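# Transfer the ball into arm2's gutter on its rest bar

## Task

Get the ball out of the gutter it starts in and into the gutter that belongs to arm2; pouring it from one gutter into the other is allowed. At the end arm2's gutter must rest on its rest bar holding the ball. The box must not be noticeably moved, raised, rotated or tilted. The ball must never drop more than slightly below the table tops while no robot is carrying it. Nothing may be knocked or placed outside the work area. Afterwards every gripper must release and the arms must pull away, and the result has to stay correct with no robot supporting anything.

## Robot and tools

Setup. Three identical i2rt Big YAM arms (arm1, arm2, arm3) work together. Each has six revolute joints, a two-finger gripper and a wrist camera that, with joints 1 and 6 at 0 and the hand level and pointing forward, sits on top of the hand looking toward the fingertips. The hand reaches roughly 1.0 m from the joint 1 axis. The feet are fixed in the scene frame (metres; heading in degrees counter-clockwise from +x): arm1 at x=-1.78 y=+0.07 z=+0.94 heading -1; arm2 at x=+0.00 y=+0.23 z=+0.89 heading +90; arm3 at x=+1.78 y=+0.13 z=+0.89 heading -178.

Frames. One shared scene frame, origin on the floor, +z up, lengths in metres. "hand" is the midpoint between the fingertips (URDF link pinch); its z axis runs along the fingers and the fingers open along its y axis. Joint angles are in radians, the gripper opening in metres.

Gutters. A gutter holds the ball only while its open end is higher than the other end; if its handle is held vertical the ball rolls out. Loose objects may now and then get a short push from outside.

execute_actions. Argument "actions": a list with either no entries or exactly one action. The action is an object keyed by "arm1", "arm2", "arm3" (any subset); each contains "joints", an object of absolute targets (not offsets) by joint name: joint1_rad -2.879 to 2.879 (base yaw, positive counter-clockwise seen from above, 0 = arm stretches the way its foot faces); joint2_rad 0 to 3.141 (shoulder, 0 = upper arm roughly level pointing back, increasing lifts it up then forward); joint3_rad 0 to 3.019 (elbow, 0 = folded, increasing opens); joint4_rad -1.692 to 1.57 (hand pitch, positive tips fingers up); joint5_rad -1.57 to 1.57 (hand sideways, positive toward the arm's right); joint6_rad -2.094 to 2.094 (hand roll, positive clockwise viewed from behind the hand); gripper_m 0 to 0.093 (fingertip gap). Arrival tolerances: ±0.045, ±0.14, ±0.09, ±0.055, ±0.03, ±0.035 rad and ±0.003 m. All motions in an action start together but finish at different times, and since each joint has its own speed the hand can sweep a wide arc. One action runs at most 15 s. Joints or arms left out may keep pushing toward earlier targets. An unknown key or a value outside its range rejects the whole call and nothing moves. A target very near the current reading may produce no motion. Optional "cameras": list of names (arm1_cam_wrist, arm2_cam_wrist, arm3_cam_wrist, cam_end_1, cam_end_2, cam_gap_1, cam_gap_2, cam_side, cam_top, or "all"); omitted, null or ["all"] gives every camera, [] gives none. An empty actions list just reports state and images.

wait: "seconds" 0 to 10; sends nothing new and returns the same state and images.

zoom_image: "camera" plus "region" [x0, y0, x1, y1] in pixels of that camera's most recent full image, top-left origin, at most 504 by 504. Room cameras are 896x504, wrist cameras 504x504 fisheye. Calibration (K, distortion, T_world_to_cam, pos_world) is supplied per camera and may be slightly off; wrist camera poses come from joint readings.

read_manual: optional "section", only "licences"; returns licence text and moves nothing.

finished_scene: "scene" = number of the current scene. It is final; the goal must already hold stably.

Result lines. joint_positions gives current readings. A "pictures" line lists the cameras in image order. joint_status tells how each commanded motion ended: "off_target" (stopped short, may still push), "contact_stop" or "time_out" (old target dropped, joint holds where it stopped, except that after time_out a joint may keep pushing toward its target or toward a point no more than 0.375, 0.375, 0.113, 0.225, 0.075, 0.3 rad from where it stands for joints 1 to 6, and will finish the move by itself if freed; on_its_own reports this). "joint command not followed", usually with a "cause:" line, means a safety check refused that arm's joint targets (a gripper target still runs); such joints show "not_followed" and the arm may retry them on later actions until given acceptable targets or the path clears. Calls without an action never show this line. on_its_own covers joints this call did not command; "held at" is the held target, not the position. To relieve a pushing joint, command its reported position. Once a call reports a stop, any further motion, wait or finished_scene calls in the same reply are skipped.

Heat. Holding loads or pushing warms motors, even while you think. MOTOR HOT appears from 85 °C; at 100 °C an OVER-TEMPERATURE FAULT makes that arm and gripper go limp and fall until cooled, and its keys read "limit_stop_at_motor_heat"; resend targets afterward. A joint bearing a load sags.

Cautions. The arm does not halt on contact; it keeps pressing, possibly hard. A hard squeeze between two robots ends the run, and a hard hit may; the inter-arm check can react late and ignores fingers, gripper housings and wrist cameras, and no line reports robot-robot contact. Objects touching robots do not count. Arms do not wait for one another. Gripper force is about 50 to 62 N per pad, sometimes less. Avoid drops, slips, slams and strong pushes, keep the box still, keep the ball above table level and everything inside the work area. The robot holds the last command while you think.

Each tool is called in YAML: its name, and indented under it one key for each argument.

## Session

execute_actions:
  actions: []

Scene clock: 0.00 s.
Motor temperatures (°C, as the motors report them): arm1=[23 22 25 24 23 23] | arm2=[24 24 23 25 24 25] | arm3=[25 22 24 23 25 23]
arm1.joint_positions: joint1_rad=+0.600 joint2_rad=+0.444 joint3_rad=+1.527 joint4_rad=-1.199 joint5_rad=-0.079 joint6_rad=-0.116 gripper_m=+0.094
arm1.joint_status: not commanded
arm1.hand: x=-1.6816 y=+0.1537 z=+1.6020 quat_wxyz=(-0.641, +0.283, -0.689, -0.184) (m; scene frame)
arm2.joint_positions: joint1_rad=-0.657 joint2_rad=+0.646 joint3_rad=+1.602 joint4_rad=-1.509 joint5_rad=-0.088 joint6_rad=+0.659 gripper_m=+0.094
arm2.joint_status: not commanded
arm2.hand: x=+0.1053 y=+0.3841 z=+1.4890 quat_wxyz=(-0.317, +0.129, -0.861, -0.377) (m; scene frame)
arm3.joint_positions: joint1_rad=-0.176 joint2_rad=+0.570 joint3_rad=+1.307 joint4_rad=-1.291 joint5_rad=-0.197 joint6_rad=-0.132 gripper_m=+0.094
arm3.joint_status: not commanded
arm3.hand: x=+1.5446 y=+0.1274 z=+1.4098 quat_wxyz=(-0.018, -0.872, -0.040, +0.488) (m; scene frame)
pictures: arm1_cam_wrist, arm2_cam_wrist, arm3_cam_wrist, cam_end_1, cam_end_2, cam_gap_1, cam_gap_2, cam_side, cam_top
Images, in order (width x height): arm1_cam_wrist 504x504, arm2_cam_wrist 504x504, arm3_cam_wrist 504x504, cam_end_1 896x504, cam_end_2 896x504, cam_gap_1 896x504, cam_gap_2 896x504, cam_side 896x504, cam_top 896x504.

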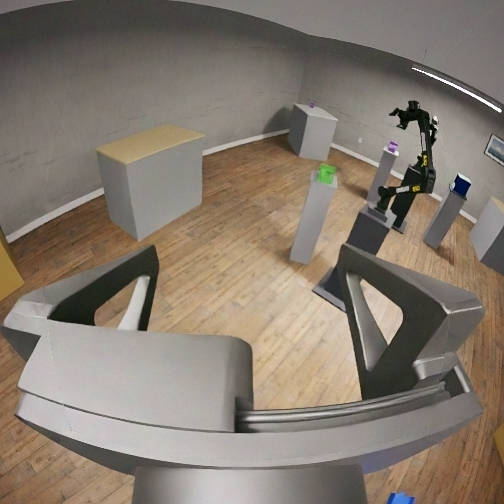

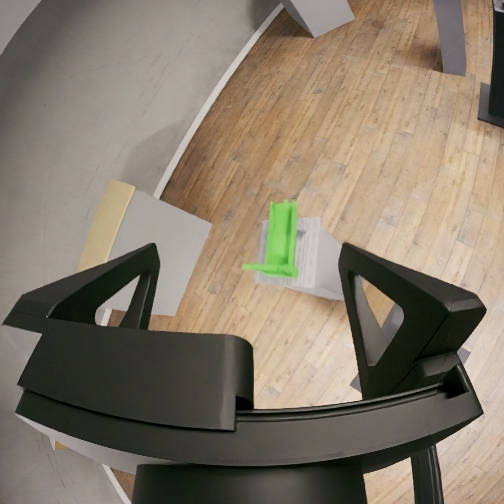

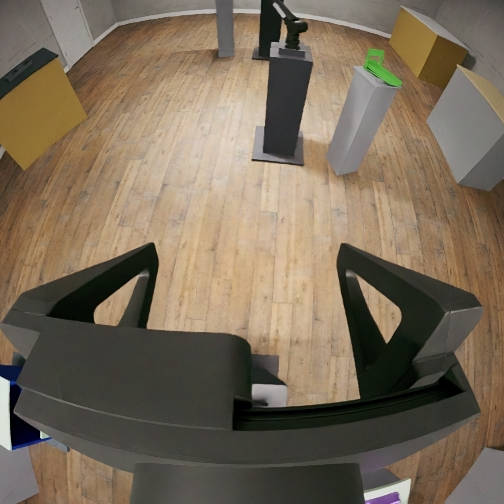

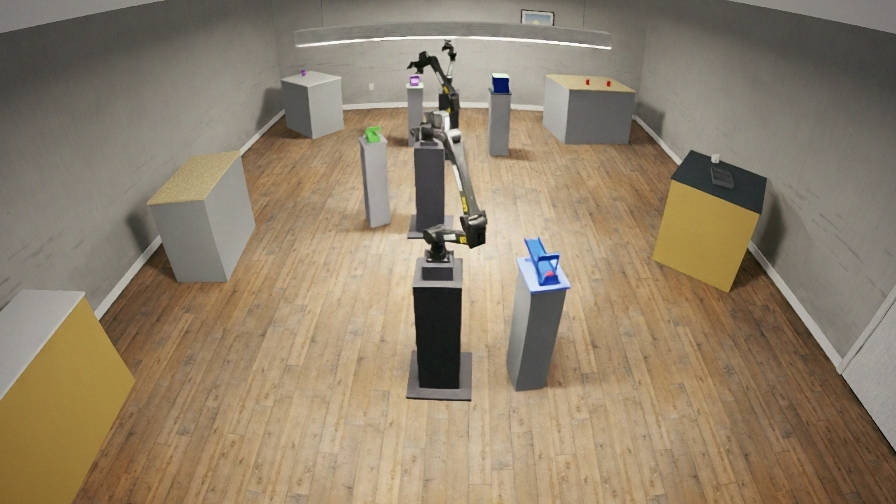

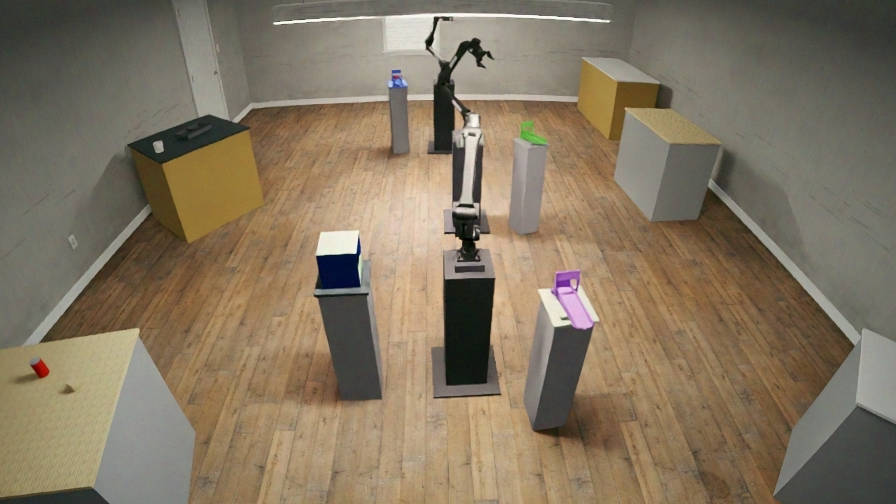

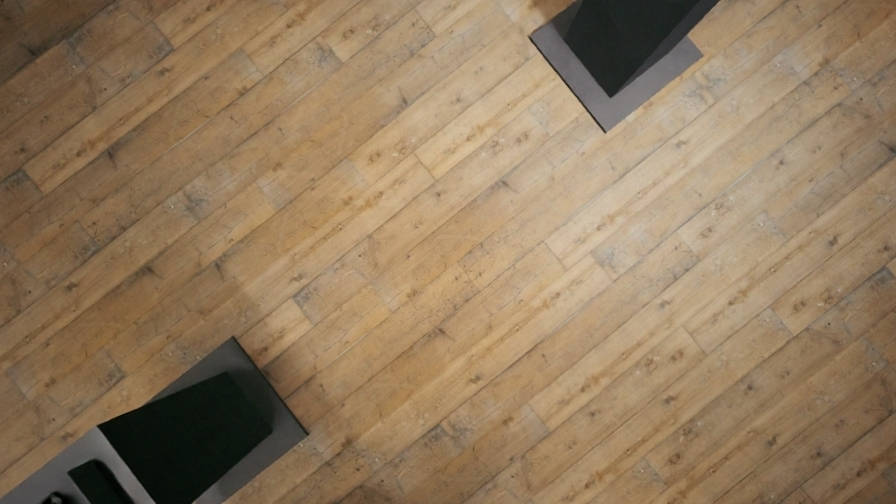

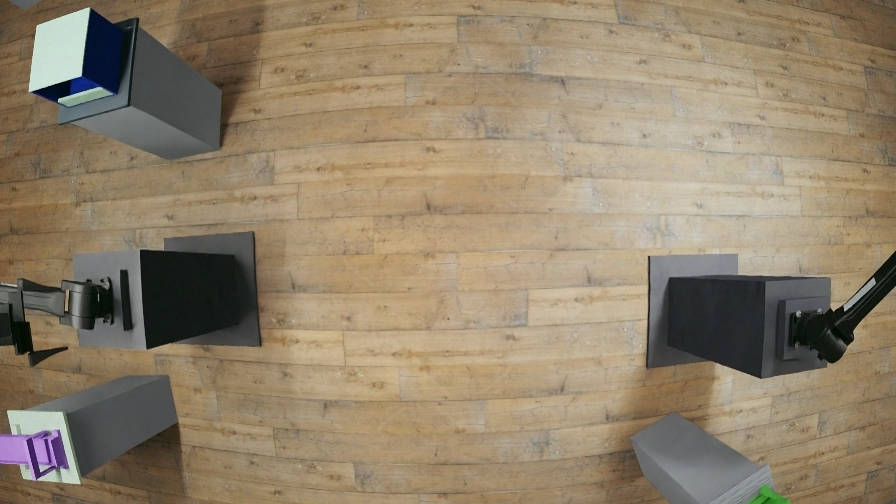

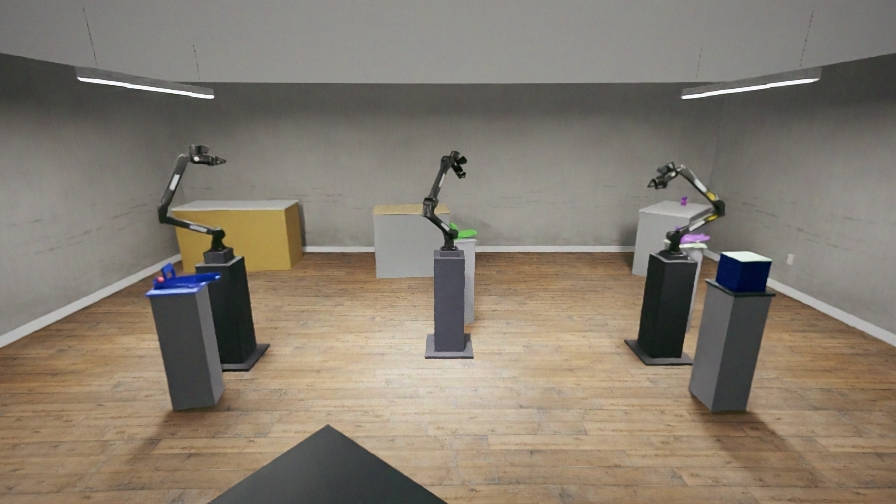

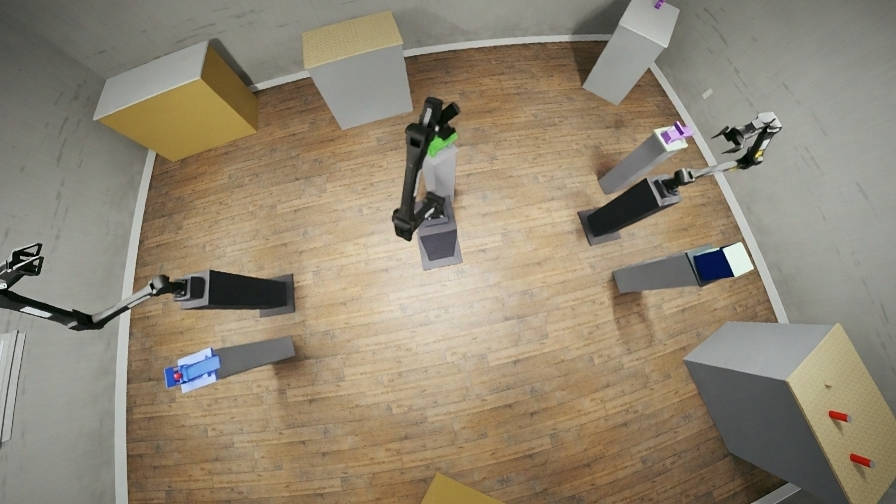

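zoom_image:
  camera: "cam_end_1"
  region: [470, 200, 630, 320]

zoom_image:
  camera: "cam_side"
  region: [120, 240, 280, 330]

zoom_image:
  camera: "cam_end_2"
  region: [500, 240, 660, 350]

zoom_image:
  camera: "arm2_cam_wrist"
  region: [200, 170, 380, 310]

Region (470, 200, 630, 320) of cam_end_1's 896x504 image, scaled by 3.150, with more detail than that image has; it fills the top 378 rows of this view, and the rest is white.

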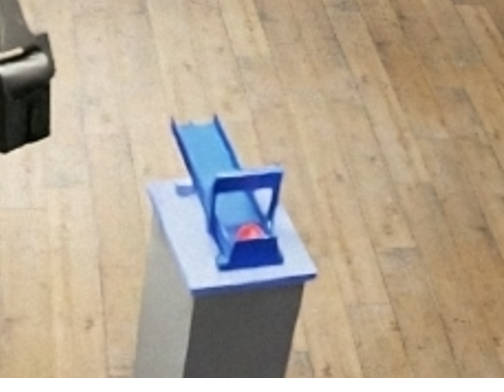

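Region (120, 240, 280, 330) of cam_side's 896x504 image, scaled by 3.150, with more detail than that image has; it fills the top 284 rows of this view, and the rest is white.

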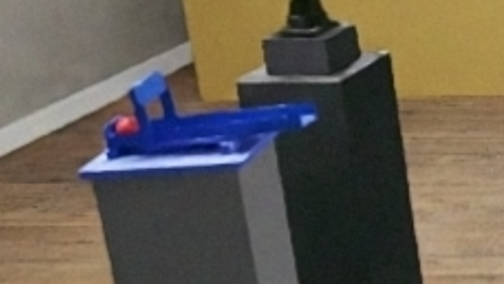

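Region (500, 240, 660, 350) of cam_end_2's 896x504 image, scaled by 3.150, with more detail than that image has; it fills the top 346 rows of this view, and the rest is white.

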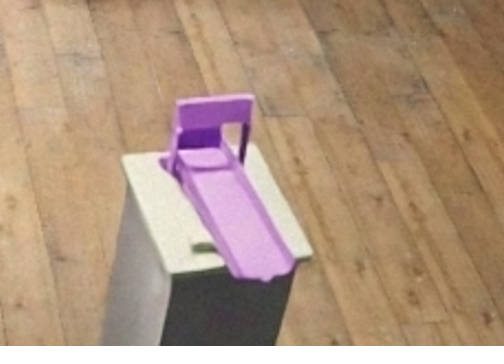

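Region (200, 170, 380, 310) of arm2_cam_wrist's 504x504 image, scaled by 2.800, with more detail than that image has.

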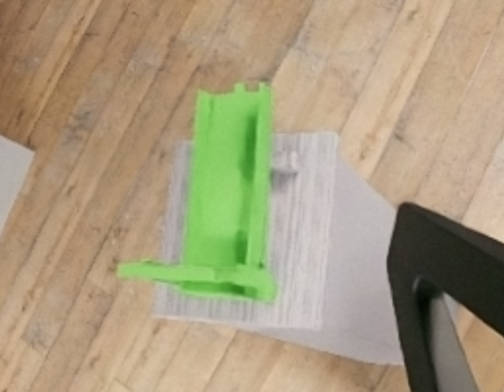

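execute_actions:
  actions:
    - {"arm1":{"joints":{"joint1_rad":-1.65,"joint2_rad":1.164,"joint3_rad":1.17,"joint4_rad":-1.0,"joint5_rad":0,"joint6_rad":0}},"arm2":{"joints":{"joint1_rad":-0.2,"joint2_rad":1.164,"joint3_rad":1.17,"joint4_rad":-1.0,"joint5_rad":0,"joint6_rad":0}}}
  cameras: ["arm1_cam_wrist","arm2_cam_wrist","cam_top"]

Scene clock: 77.00 s.
Motor temperatures (°C, as the motors report them): arm1=[23 22 28 25 23 23] | arm2=[24 25 29 25 24 25] | arm3=[25 22 30 23 25 23]
arm1.joint_positions: joint1_rad=-1.649 joint2_rad=+1.170 joint3_rad=+1.164 joint4_rad=-1.012 joint5_rad=-0.001 joint6_rad=-0.010 gripper_m=+0.094
arm1.joint_status: all done
arm1.hand: x=-1.8210 y=-0.3765 z=+1.2319 quat_wxyz=(-0.185, -0.707, -0.653, +0.200) (m; scene frame)
arm2.joint_positions: joint1_rad=-0.196 joint2_rad=+1.161 joint3_rad=+1.135 joint4_rad=-1.019 joint5_rad=+0.000 joint6_rad=+0.011 gripper_m=+0.094
arm2.joint_status: all done
arm2.hand: x=+0.0871 y=+0.6593 z=+1.1788 quat_wxyz=(-0.203, +0.607, -0.749, -0.171) (m; scene frame)
arm3.joint_positions: joint1_rad=-0.176 joint2_rad=+0.570 joint3_rad=+1.307 joint4_rad=-1.291 joint5_rad=-0.197 joint6_rad=-0.132 gripper_m=+0.094
arm3.joint_status: not commanded
arm3.hand: x=+1.5446 y=+0.1274 z=+1.4098 quat_wxyz=(-0.018, -0.872, -0.040, +0.488) (m; scene frame)
pictures: arm1_cam_wrist, arm2_cam_wrist, cam_top
camera_calibration (this result's frames):
arm1_cam_wrist: T_world_to_cam=[[-0.99661, 0.0821846, -0.00370199, -1.77806], [0.0817155, 0.994121, 0.0710354, 0.436092], [0.00951824, 0.0704921, -0.997467, 1.39756], [0, 0, 0, 1]] pos_world=[-1.82097, -0.385916, 1.35646]
arm2_cam_wrist: T_world_to_cam=[[0.975011, -0.222158, 0.000181407, 0.0629952], [-0.221419, -0.9717, 0.0823005, 0.567345], [-0.0181075, -0.0802841, -0.996608, 1.35107], [0, 0, 0, 1]] pos_world=[0.0886647, 0.673753, 1.29978]
Images, in order (width x height): arm1_cam_wrist 504x504, arm2_cam_wrist 504x504, cam_top 896x504.

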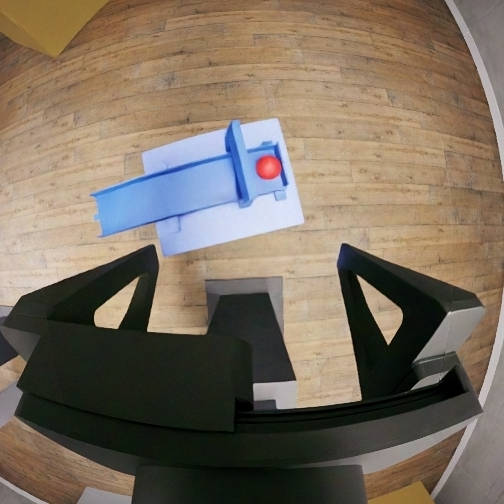

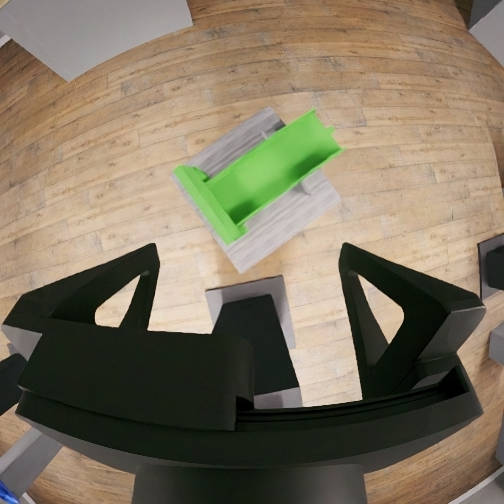

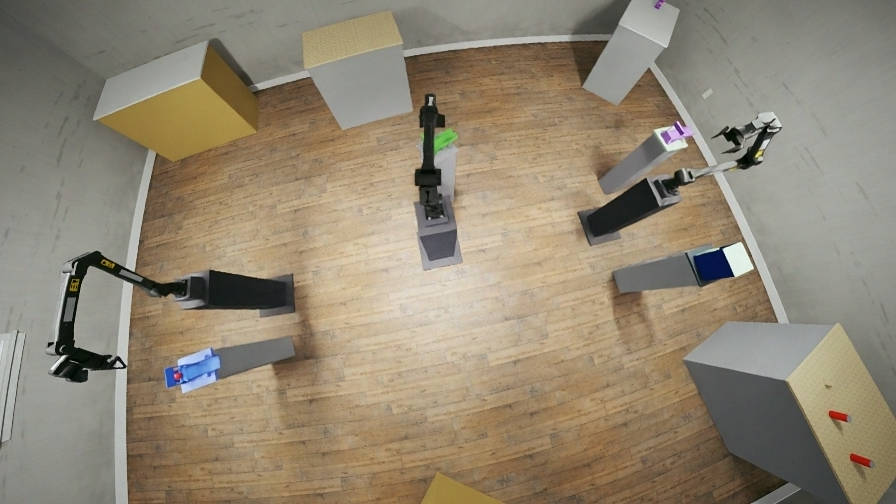

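zoom_image:
  camera: "arm1_cam_wrist"
  region: [80, 100, 320, 270]

zoom_image:
  camera: "arm2_cam_wrist"
  region: [150, 90, 370, 280]

Region (80, 100, 320, 270) of arm1_cam_wrist's 504x504 image, scaled by 2.100, with more detail than that image has; it fills the top 357 rows of this view, and the rest is white.

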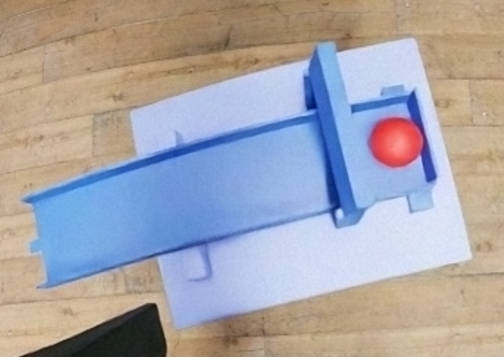

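Region (150, 90, 370, 280) of arm2_cam_wrist's 504x504 image, scaled by 2.291, with more detail than that image has; it fills the top 435 rows of this view, and the rest is white.

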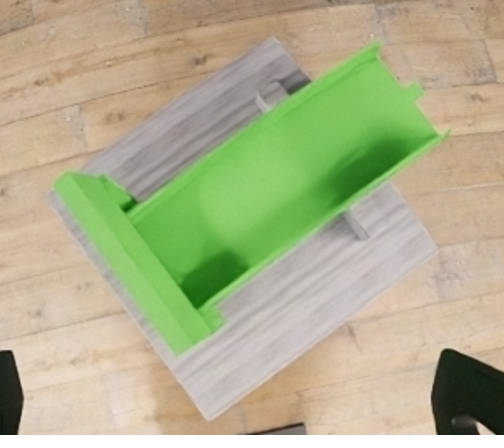

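execute_actions:
  actions:
    - {"arm1":{"joints":{"joint1_rad":-1.684,"joint2_rad":1.884,"joint3_rad":1.678,"joint4_rad":-1.4235,"joint5_rad":-0.2,"joint6_rad":-0.29}},"arm2":{"joints":{"joint1_rad":-0.038,"joint2_rad":1.579,"joint3_rad":1.402,"joint4_rad":-1.309,"joint5_rad":0.19,"joint6_rad":-0.42}}}
  cameras: ["arm1_cam_wrist","arm2_cam_wrist","cam_side","cam_end_1","cam_end_2"]

Scene clock: 129.17 s.
Motor temperatures (°C, as the motors report them): arm1=[23 23 31 25 23 23] | arm2=[24 25 36 25 24 25] | arm3=[25 22 31 23 25 23]
arm1.joint_positions: joint1_rad=-1.676 joint2_rad=+1.887 joint3_rad=+1.624 joint4_rad=-1.408 joint5_rad=-0.197 joint6_rad=-0.279 gripper_m=+0.094
arm1.joint_status: all done
arm1.hand: x=-1.8107 y=-0.4793 z=+1.0666 quat_wxyz=(-0.056, -0.646, -0.755, -0.098) (m; scene frame)
arm2.joint_positions: joint1_rad=-0.030 joint2_rad=+1.597 joint3_rad=+1.356 joint4_rad=-1.299 joint5_rad=+0.187 joint6_rad=-0.409 gripper_m=+0.094
arm2.joint_status: all done
arm2.hand: x=+0.0481 y=+0.7075 z=+1.0707 quat_wxyz=(-0.068, +0.822, -0.561, +0.066) (m; scene frame)
arm3.joint_positions: joint1_rad=-0.176 joint2_rad=+0.570 joint3_rad=+1.307 joint4_rad=-1.291 joint5_rad=-0.197 joint6_rad=-0.132 gripper_m=+0.094
arm3.joint_status: not commanded
arm3.hand: x=+1.5446 y=+0.1274 z=+1.4098 quat_wxyz=(-0.018, -0.872, -0.040, +0.488) (m; scene frame)
pictures: arm1_cam_wrist, arm2_cam_wrist, cam_end_1, cam_end_2, cam_side
camera_calibration (this result's frames):
arm1_cam_wrist: T_world_to_cam=[[-0.965308, -0.1404, -0.220154, -1.57918], [-0.247885, 0.757711, 0.603679, -0.729099], [0.0820566, 0.637309, -0.766227, 1.3963], [0, 0, 0, 1]] pos_world=[-1.8197, -0.559144, 1.16236]
arm2_cam_wrist: T_world_to_cam=[[0.914173, 0.350922, 0.202832, -0.507693], [0.169984, -0.786215, 0.594114, -0.0836049], [0.367957, -0.508645, -0.778388, 1.29726], [0, 0, 0, 1]] pos_world=[0.000995, 0.772275, 1.16242]
Images, in order (width x height): arm1_cam_wrist 504x504, arm2_cam_wrist 504x504, cam_end_1 896x504, cam_end_2 896x504, cam_side 896x504.

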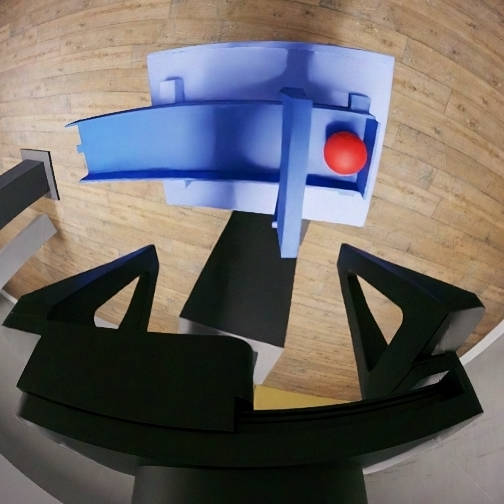

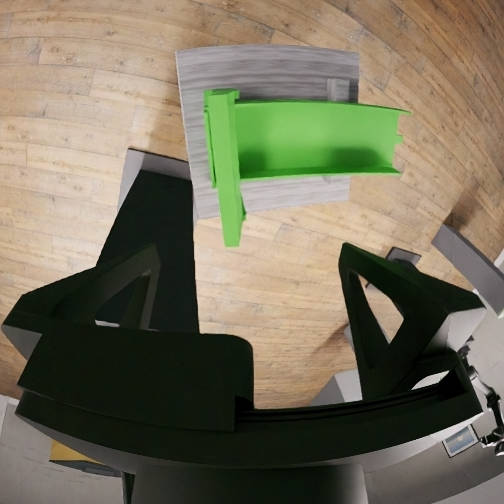

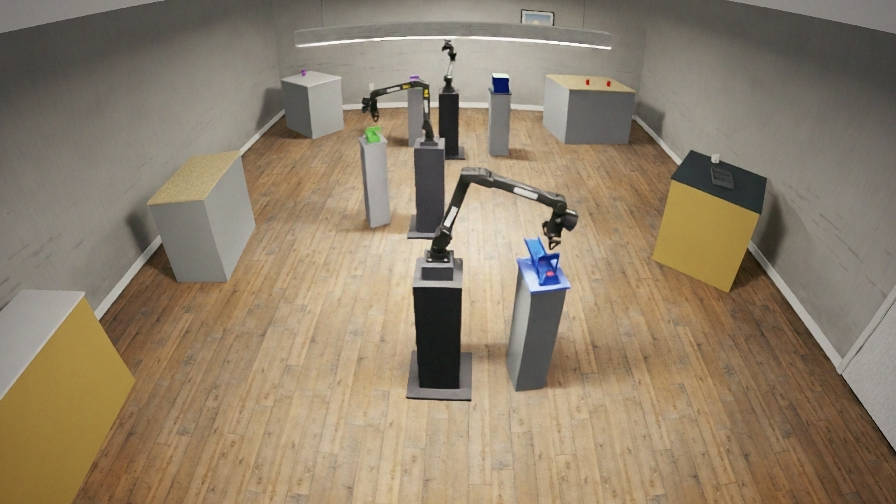

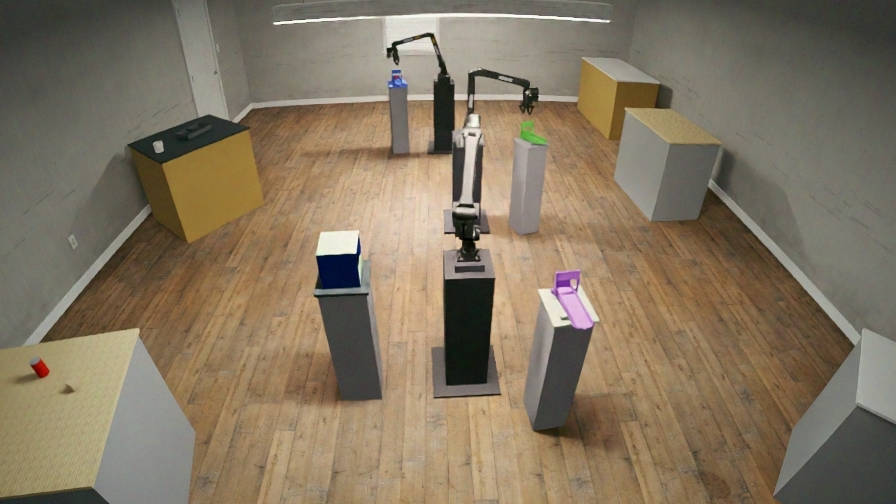

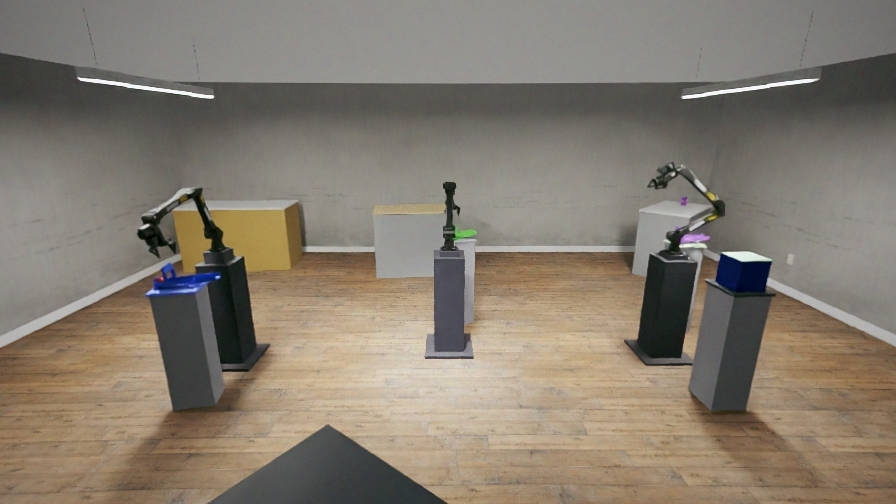

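execute_actions:
  actions:
    - {"arm1":{"joints":{"joint1_rad":-1.697,"joint2_rad":1.983,"joint3_rad":1.565,"joint4_rad":-1.175}},"arm2":{"joints":{"joint1_rad":-0.048,"joint2_rad":1.68,"joint3_rad":1.24,"joint4_rad":-0.99}}}
  cameras: ["arm1_cam_wrist","arm2_cam_wrist","cam_side","cam_end_1","cam_end_2"]

Scene clock: 152.80 s.
Motor temperatures (°C, as the motors report them): arm1=[23 25 33 24 23 23] | arm2=[24 27 37 25 24 25] | arm3=[25 22 32 23 25 23]
arm1.joint_positions: joint1_rad=-1.687 joint2_rad=+1.984 joint3_rad=+1.572 joint4_rad=-1.191 joint5_rad=-0.197 joint6_rad=-0.279 gripper_m=+0.094
arm1.joint_status: all done
arm1.hand: x=-1.8197 y=-0.5085 z=+0.9926 quat_wxyz=(-0.075, -0.648, -0.754, -0.069) (m; scene frame)
arm2.joint_positions: joint1_rad=-0.040 joint2_rad=+1.700 joint3_rad=+1.226 joint4_rad=-1.005 joint5_rad=+0.188 joint6_rad=-0.409 gripper_m=+0.094
arm2.joint_status: all done
arm2.hand: x=+0.0536 y=+0.7302 z=+0.9788 quat_wxyz=(-0.093, +0.817, -0.567, +0.051) (m; scene frame)
arm3.joint_positions: joint1_rad=-0.176 joint2_rad=+0.570 joint3_rad=+1.307 joint4_rad=-1.291 joint5_rad=-0.197 joint6_rad=-0.132 gripper_m=+0.094
arm3.joint_status: not commanded
arm3.hand: x=+1.5446 y=+0.1274 z=+1.4098 quat_wxyz=(-0.018, -0.872, -0.040, +0.488) (m; scene frame)
pictures: arm1_cam_wrist, arm2_cam_wrist, cam_end_1, cam_end_2, cam_side
camera_calibration (this result's frames):
arm1_cam_wrist: T_world_to_cam=[[-0.968507, -0.144769, -0.202575, -1.63372], [-0.235129, 0.799429, 0.552837, -0.569604], [0.0819105, 0.583057, -0.808292, 1.37279], [0, 0, 0, 1]] pos_world=[-1.82864, -0.581569, 1.09356]
arm2_cam_wrist: T_world_to_cam=[[0.916924, 0.328891, 0.226009, -0.508847], [0.160716, -0.822737, 0.545229, 0.0628784], [0.365267, -0.463611, -0.807245, 1.23075], [0, 0, 0, 1]] pos_world=[0.00691475, 0.789679, 1.07424]
Images, in order (width x height): arm1_cam_wrist 504x504, arm2_cam_wrist 504x504, cam_end_1 896x504, cam_end_2 896x504, cam_side 896x504.

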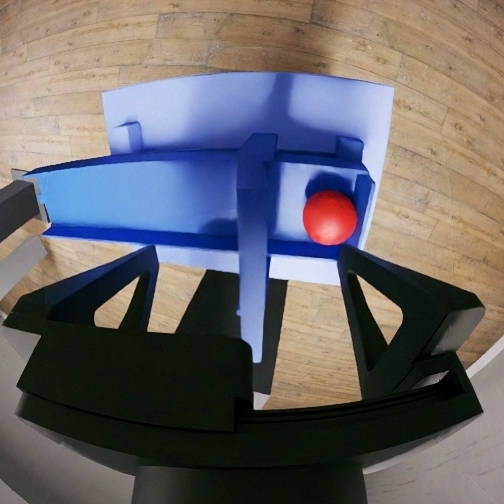

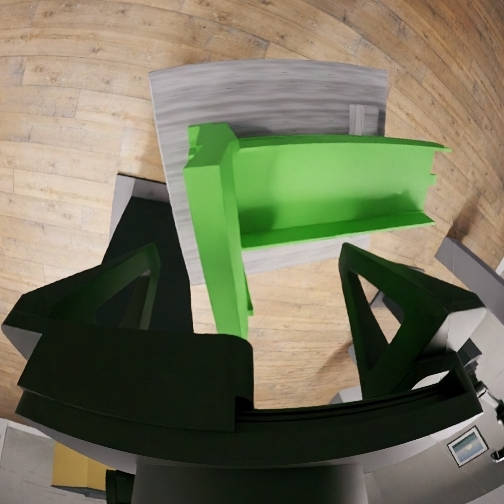

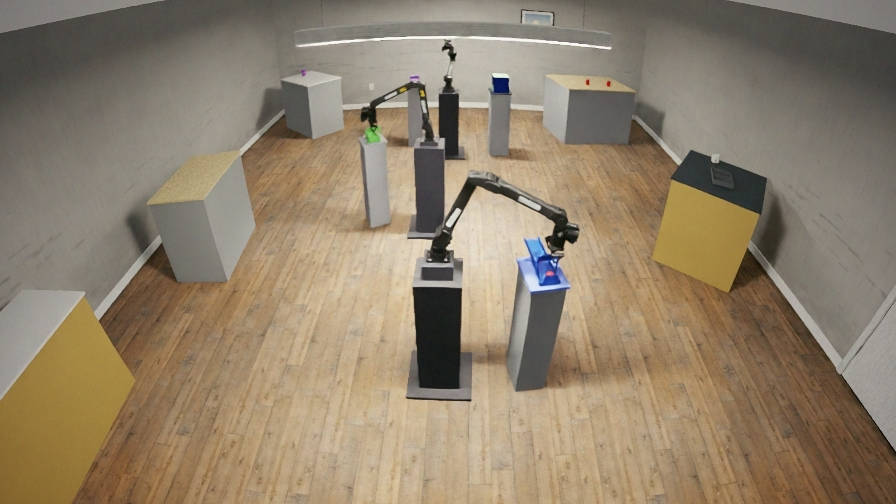

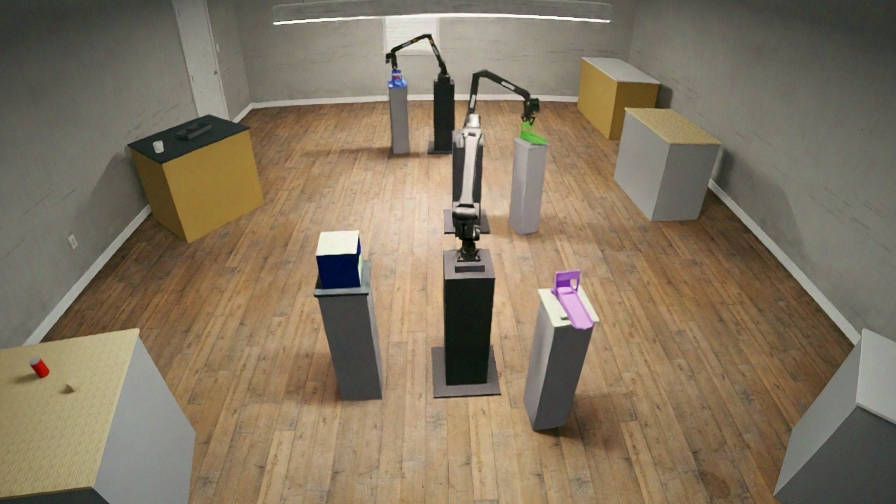

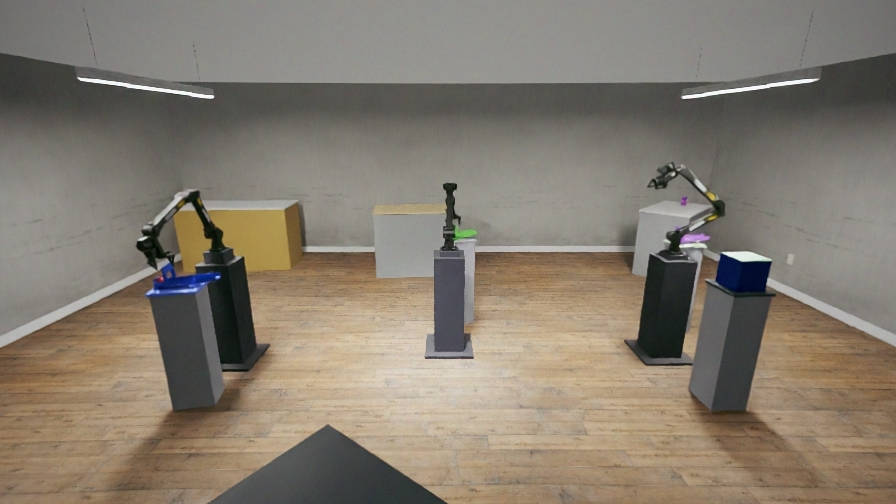

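execute_actions:
  actions:
    - {"arm1":{"joints":{"joint3_rad":1.51,"joint4_rad":-1.15}},"arm2":{"joints":{"joint1_rad":-0.015,"joint3_rad":1.18,"joint4_rad":-0.975}}}
  cameras: ["arm1_cam_wrist","arm2_cam_wrist","cam_side","cam_end_2"]

Scene clock: 161.27 s.
Motor temperatures (°C, as the motors report them): arm1=[23 25 32 24 23 23] | arm2=[24 28 35 25 24 25] | arm3=[25 22 32 23 25 23]
arm1.joint_positions: joint1_rad=-1.687 joint2_rad=+1.981 joint3_rad=+1.521 joint4_rad=-1.166 joint5_rad=-0.197 joint6_rad=-0.279 gripper_m=+0.094
arm1.joint_status: all done
arm1.hand: x=-1.8178 y=-0.4943 z=+0.9769 quat_wxyz=(-0.069, -0.649, -0.753, -0.079) (m; scene frame)
arm2.joint_positions: joint1_rad=-0.020 joint2_rad=+1.696 joint3_rad=+1.176 joint4_rad=-0.987 joint5_rad=+0.188 joint6_rad=-0.409 gripper_m=+0.094
arm2.joint_status: all done
arm2.hand: x=+0.0432 y=+0.7145 z=+0.9627 quat_wxyz=(-0.082, +0.824, -0.558, +0.058) (m; scene frame)
arm3.joint_positions: joint1_rad=-0.176 joint2_rad=+0.570 joint3_rad=+1.307 joint4_rad=-1.291 joint5_rad=-0.197 joint6_rad=-0.132 gripper_m=+0.094
arm3.joint_status: not commanded
arm3.hand: x=+1.5446 y=+0.1274 z=+1.4098 quat_wxyz=(-0.018, -0.872, -0.040, +0.488) (m; scene frame)
pictures: arm1_cam_wrist, arm2_cam_wrist, cam_end_2, cam_side
camera_calibration (this result's frames):
arm1_cam_wrist: T_world_to_cam=[[-0.96791, -0.140302, -0.208483, -1.62395], [-0.236809, 0.786863, 0.569884, -0.597774], [0.0840917, 0.600967, -0.794838, 1.35138], [0, 0, 0, 1]] pos_world=[-1.82704, -0.569614, 1.07623]
arm2_cam_wrist: T_world_to_cam=[[0.909941, 0.354139, 0.215852, -0.498478], [0.177625, -0.803079, 0.568782, 0.0229883], [0.374774, -0.479217, -0.793659, 1.212], [0, 0, 0, 1]] pos_world=[-0.0047232, 0.775803, 1.05644]
Images, in order (width x height): arm1_cam_wrist 504x504, arm2_cam_wrist 504x504, cam_end_2 896x504, cam_side 896x504.

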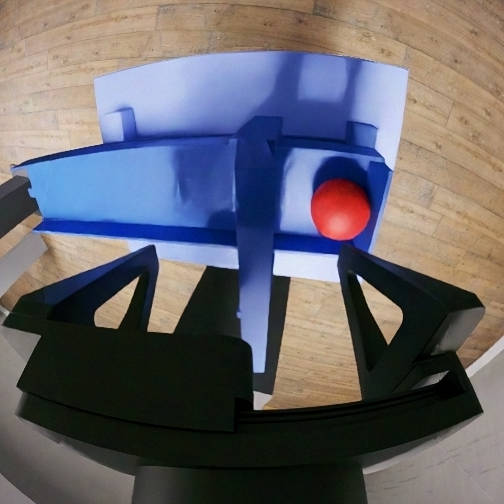

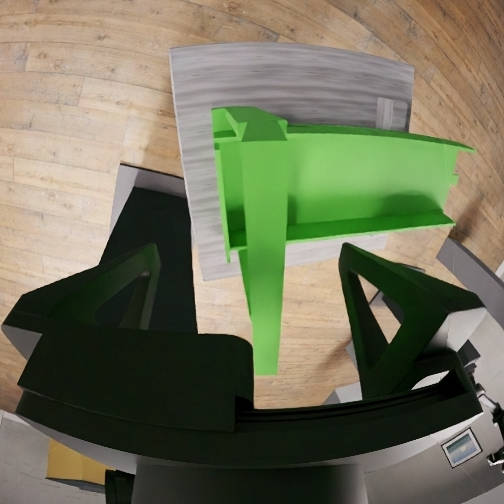

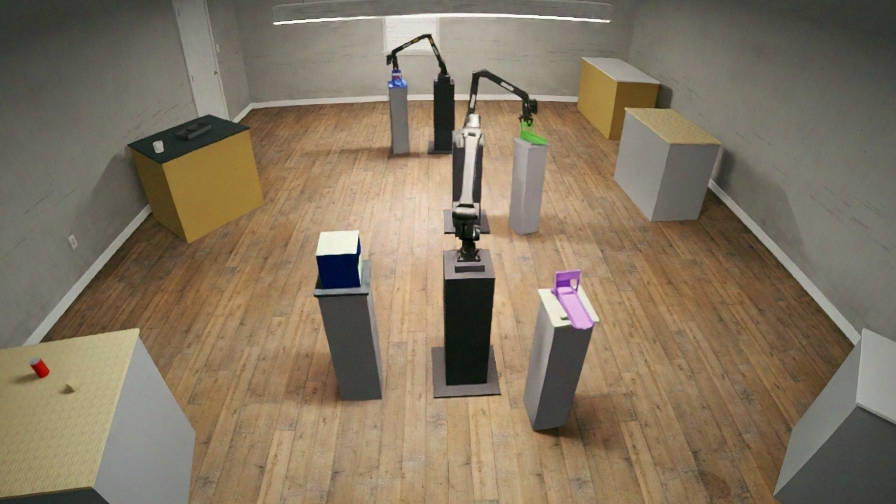

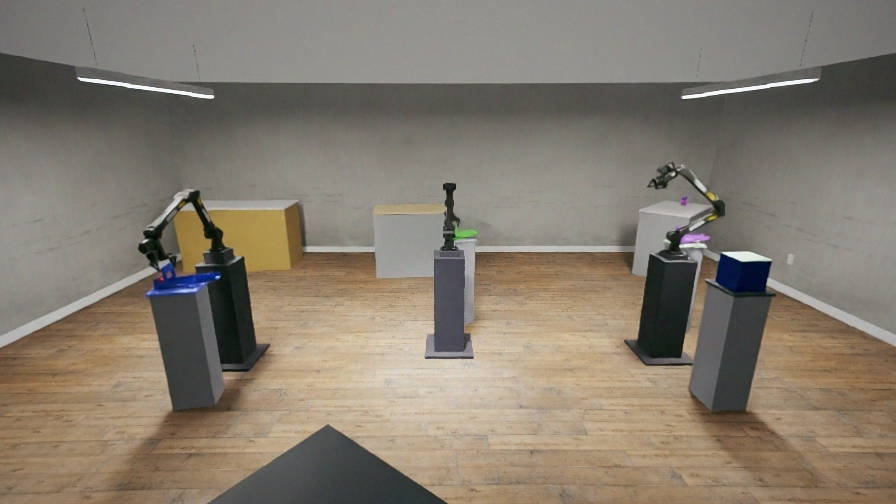

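Good enough. Close both.

execute_actions:
  actions:
    - {"arm1":{"joints":{"gripper_m":0.0}},"arm2":{"joints":{"gripper_m":0.0}}}
  cameras: ["arm1_cam_wrist","arm2_cam_wrist","cam_side","cam_end_2"]

zoom_image:
  camera: "cam_side"
  region: [120, 220, 280, 320]

Scene clock: 166.47 s.
Motor temperatures (°C, as the motors report them): arm1=[23 25 31 24 23 23] | arm2=[24 28 35 25 24 25] | arm3=[25 22 32 23 25 23]
arm1.joint_positions: joint1_rad=-1.687 joint2_rad=+1.981 joint3_rad=+1.521 joint4_rad=-1.165 joint5_rad=-0.199 joint6_rad=-0.281 gripper_m=+0.011
arm1.joint_status: gripper_m off_target (ended at +0.011, target +0.000)
arm1.hand: x=-1.8177 y=-0.4946 z=+0.9770 quat_wxyz=(-0.070, -0.649, -0.754, -0.079) (m; scene frame)
arm2.joint_positions: joint1_rad=-0.019 joint2_rad=+1.695 joint3_rad=+1.176 joint4_rad=-0.985 joint5_rad=+0.194 joint6_rad=-0.412 gripper_m=+0.011
arm2.joint_status: gripper_m off_target (ended at +0.011, target +0.000)
arm2.hand: x=+0.0439 y=+0.7151 z=+0.9637 quat_wxyz=(-0.085, +0.824, -0.556, +0.059) (m; scene frame)
arm3.joint_positions: joint1_rad=-0.176 joint2_rad=+0.570 joint3_rad=+1.307 joint4_rad=-1.291 joint5_rad=-0.197 joint6_rad=-0.132 gripper_m=+0.094
arm3.joint_status: not commanded
arm3.hand: x=+1.5446 y=+0.1274 z=+1.4098 quat_wxyz=(-0.018, -0.872, -0.040, +0.488) (m; scene frame)
pictures: arm1_cam_wrist, arm2_cam_wrist, cam_end_2, cam_side
camera_calibration (this result's frames):
arm1_cam_wrist: T_world_to_cam=[[-0.967308, -0.141535, -0.210435, -1.62144], [-0.238841, 0.787402, 0.568289, -0.599473], [0.0852646, 0.599971, -0.795465, 1.35381], [0, 0, 0, 1]] pos_world=[-1.82704, -0.56971, 1.07638]
arm2_cam_wrist: T_world_to_cam=[[0.907379, 0.356514, 0.222624, -0.5076], [0.176625, -0.804048, 0.567724, 0.0245302], [0.381402, -0.47582, -0.792546, 1.20896], [0, 0, 0, 1]] pos_world=[-0.00484624, 0.775937, 1.05723]
Images, in order (width x height): arm1_cam_wrist 504x504, arm2_cam_wrist 504x504, cam_end_2 896x504, cam_side 896x504.

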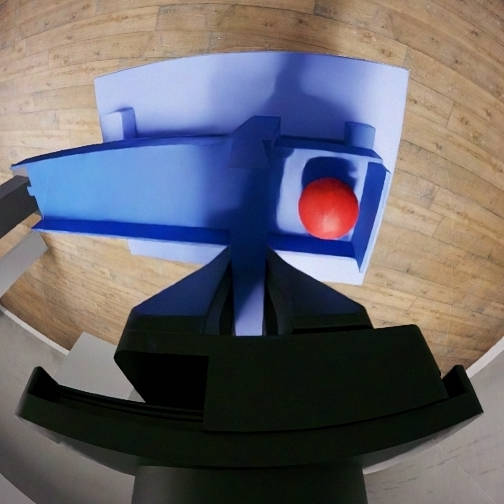

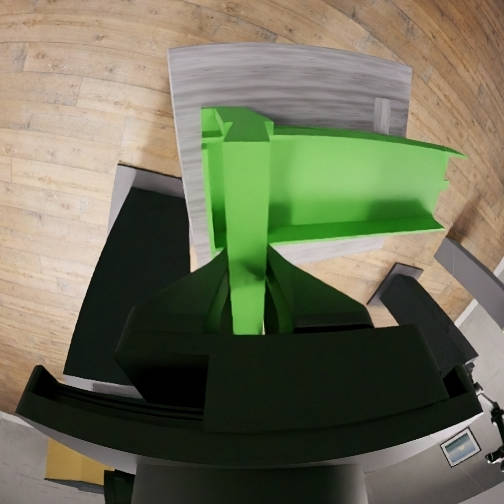

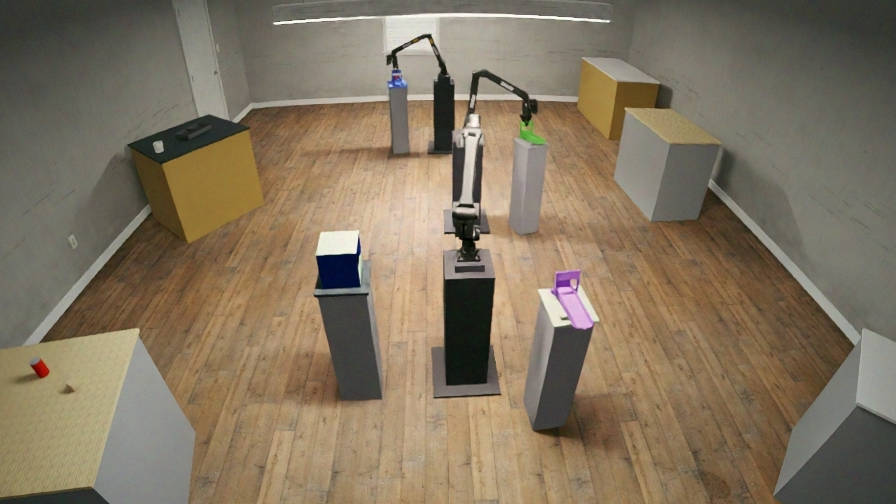

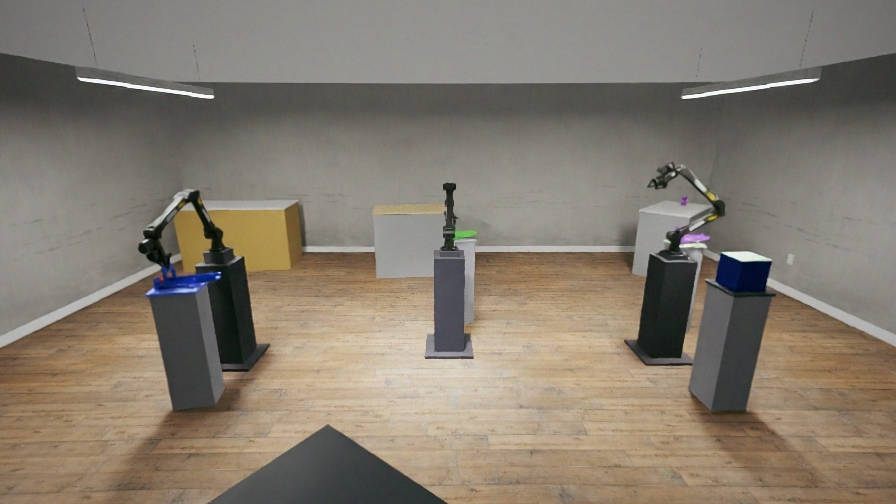

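Region (120, 220, 280, 320) of cam_side's 896x504 image, scaled by 3.150, with more detail than that image has; it fills the top 315 rows of this view, and the rest is white.

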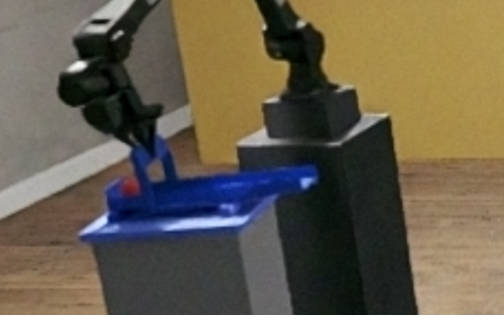

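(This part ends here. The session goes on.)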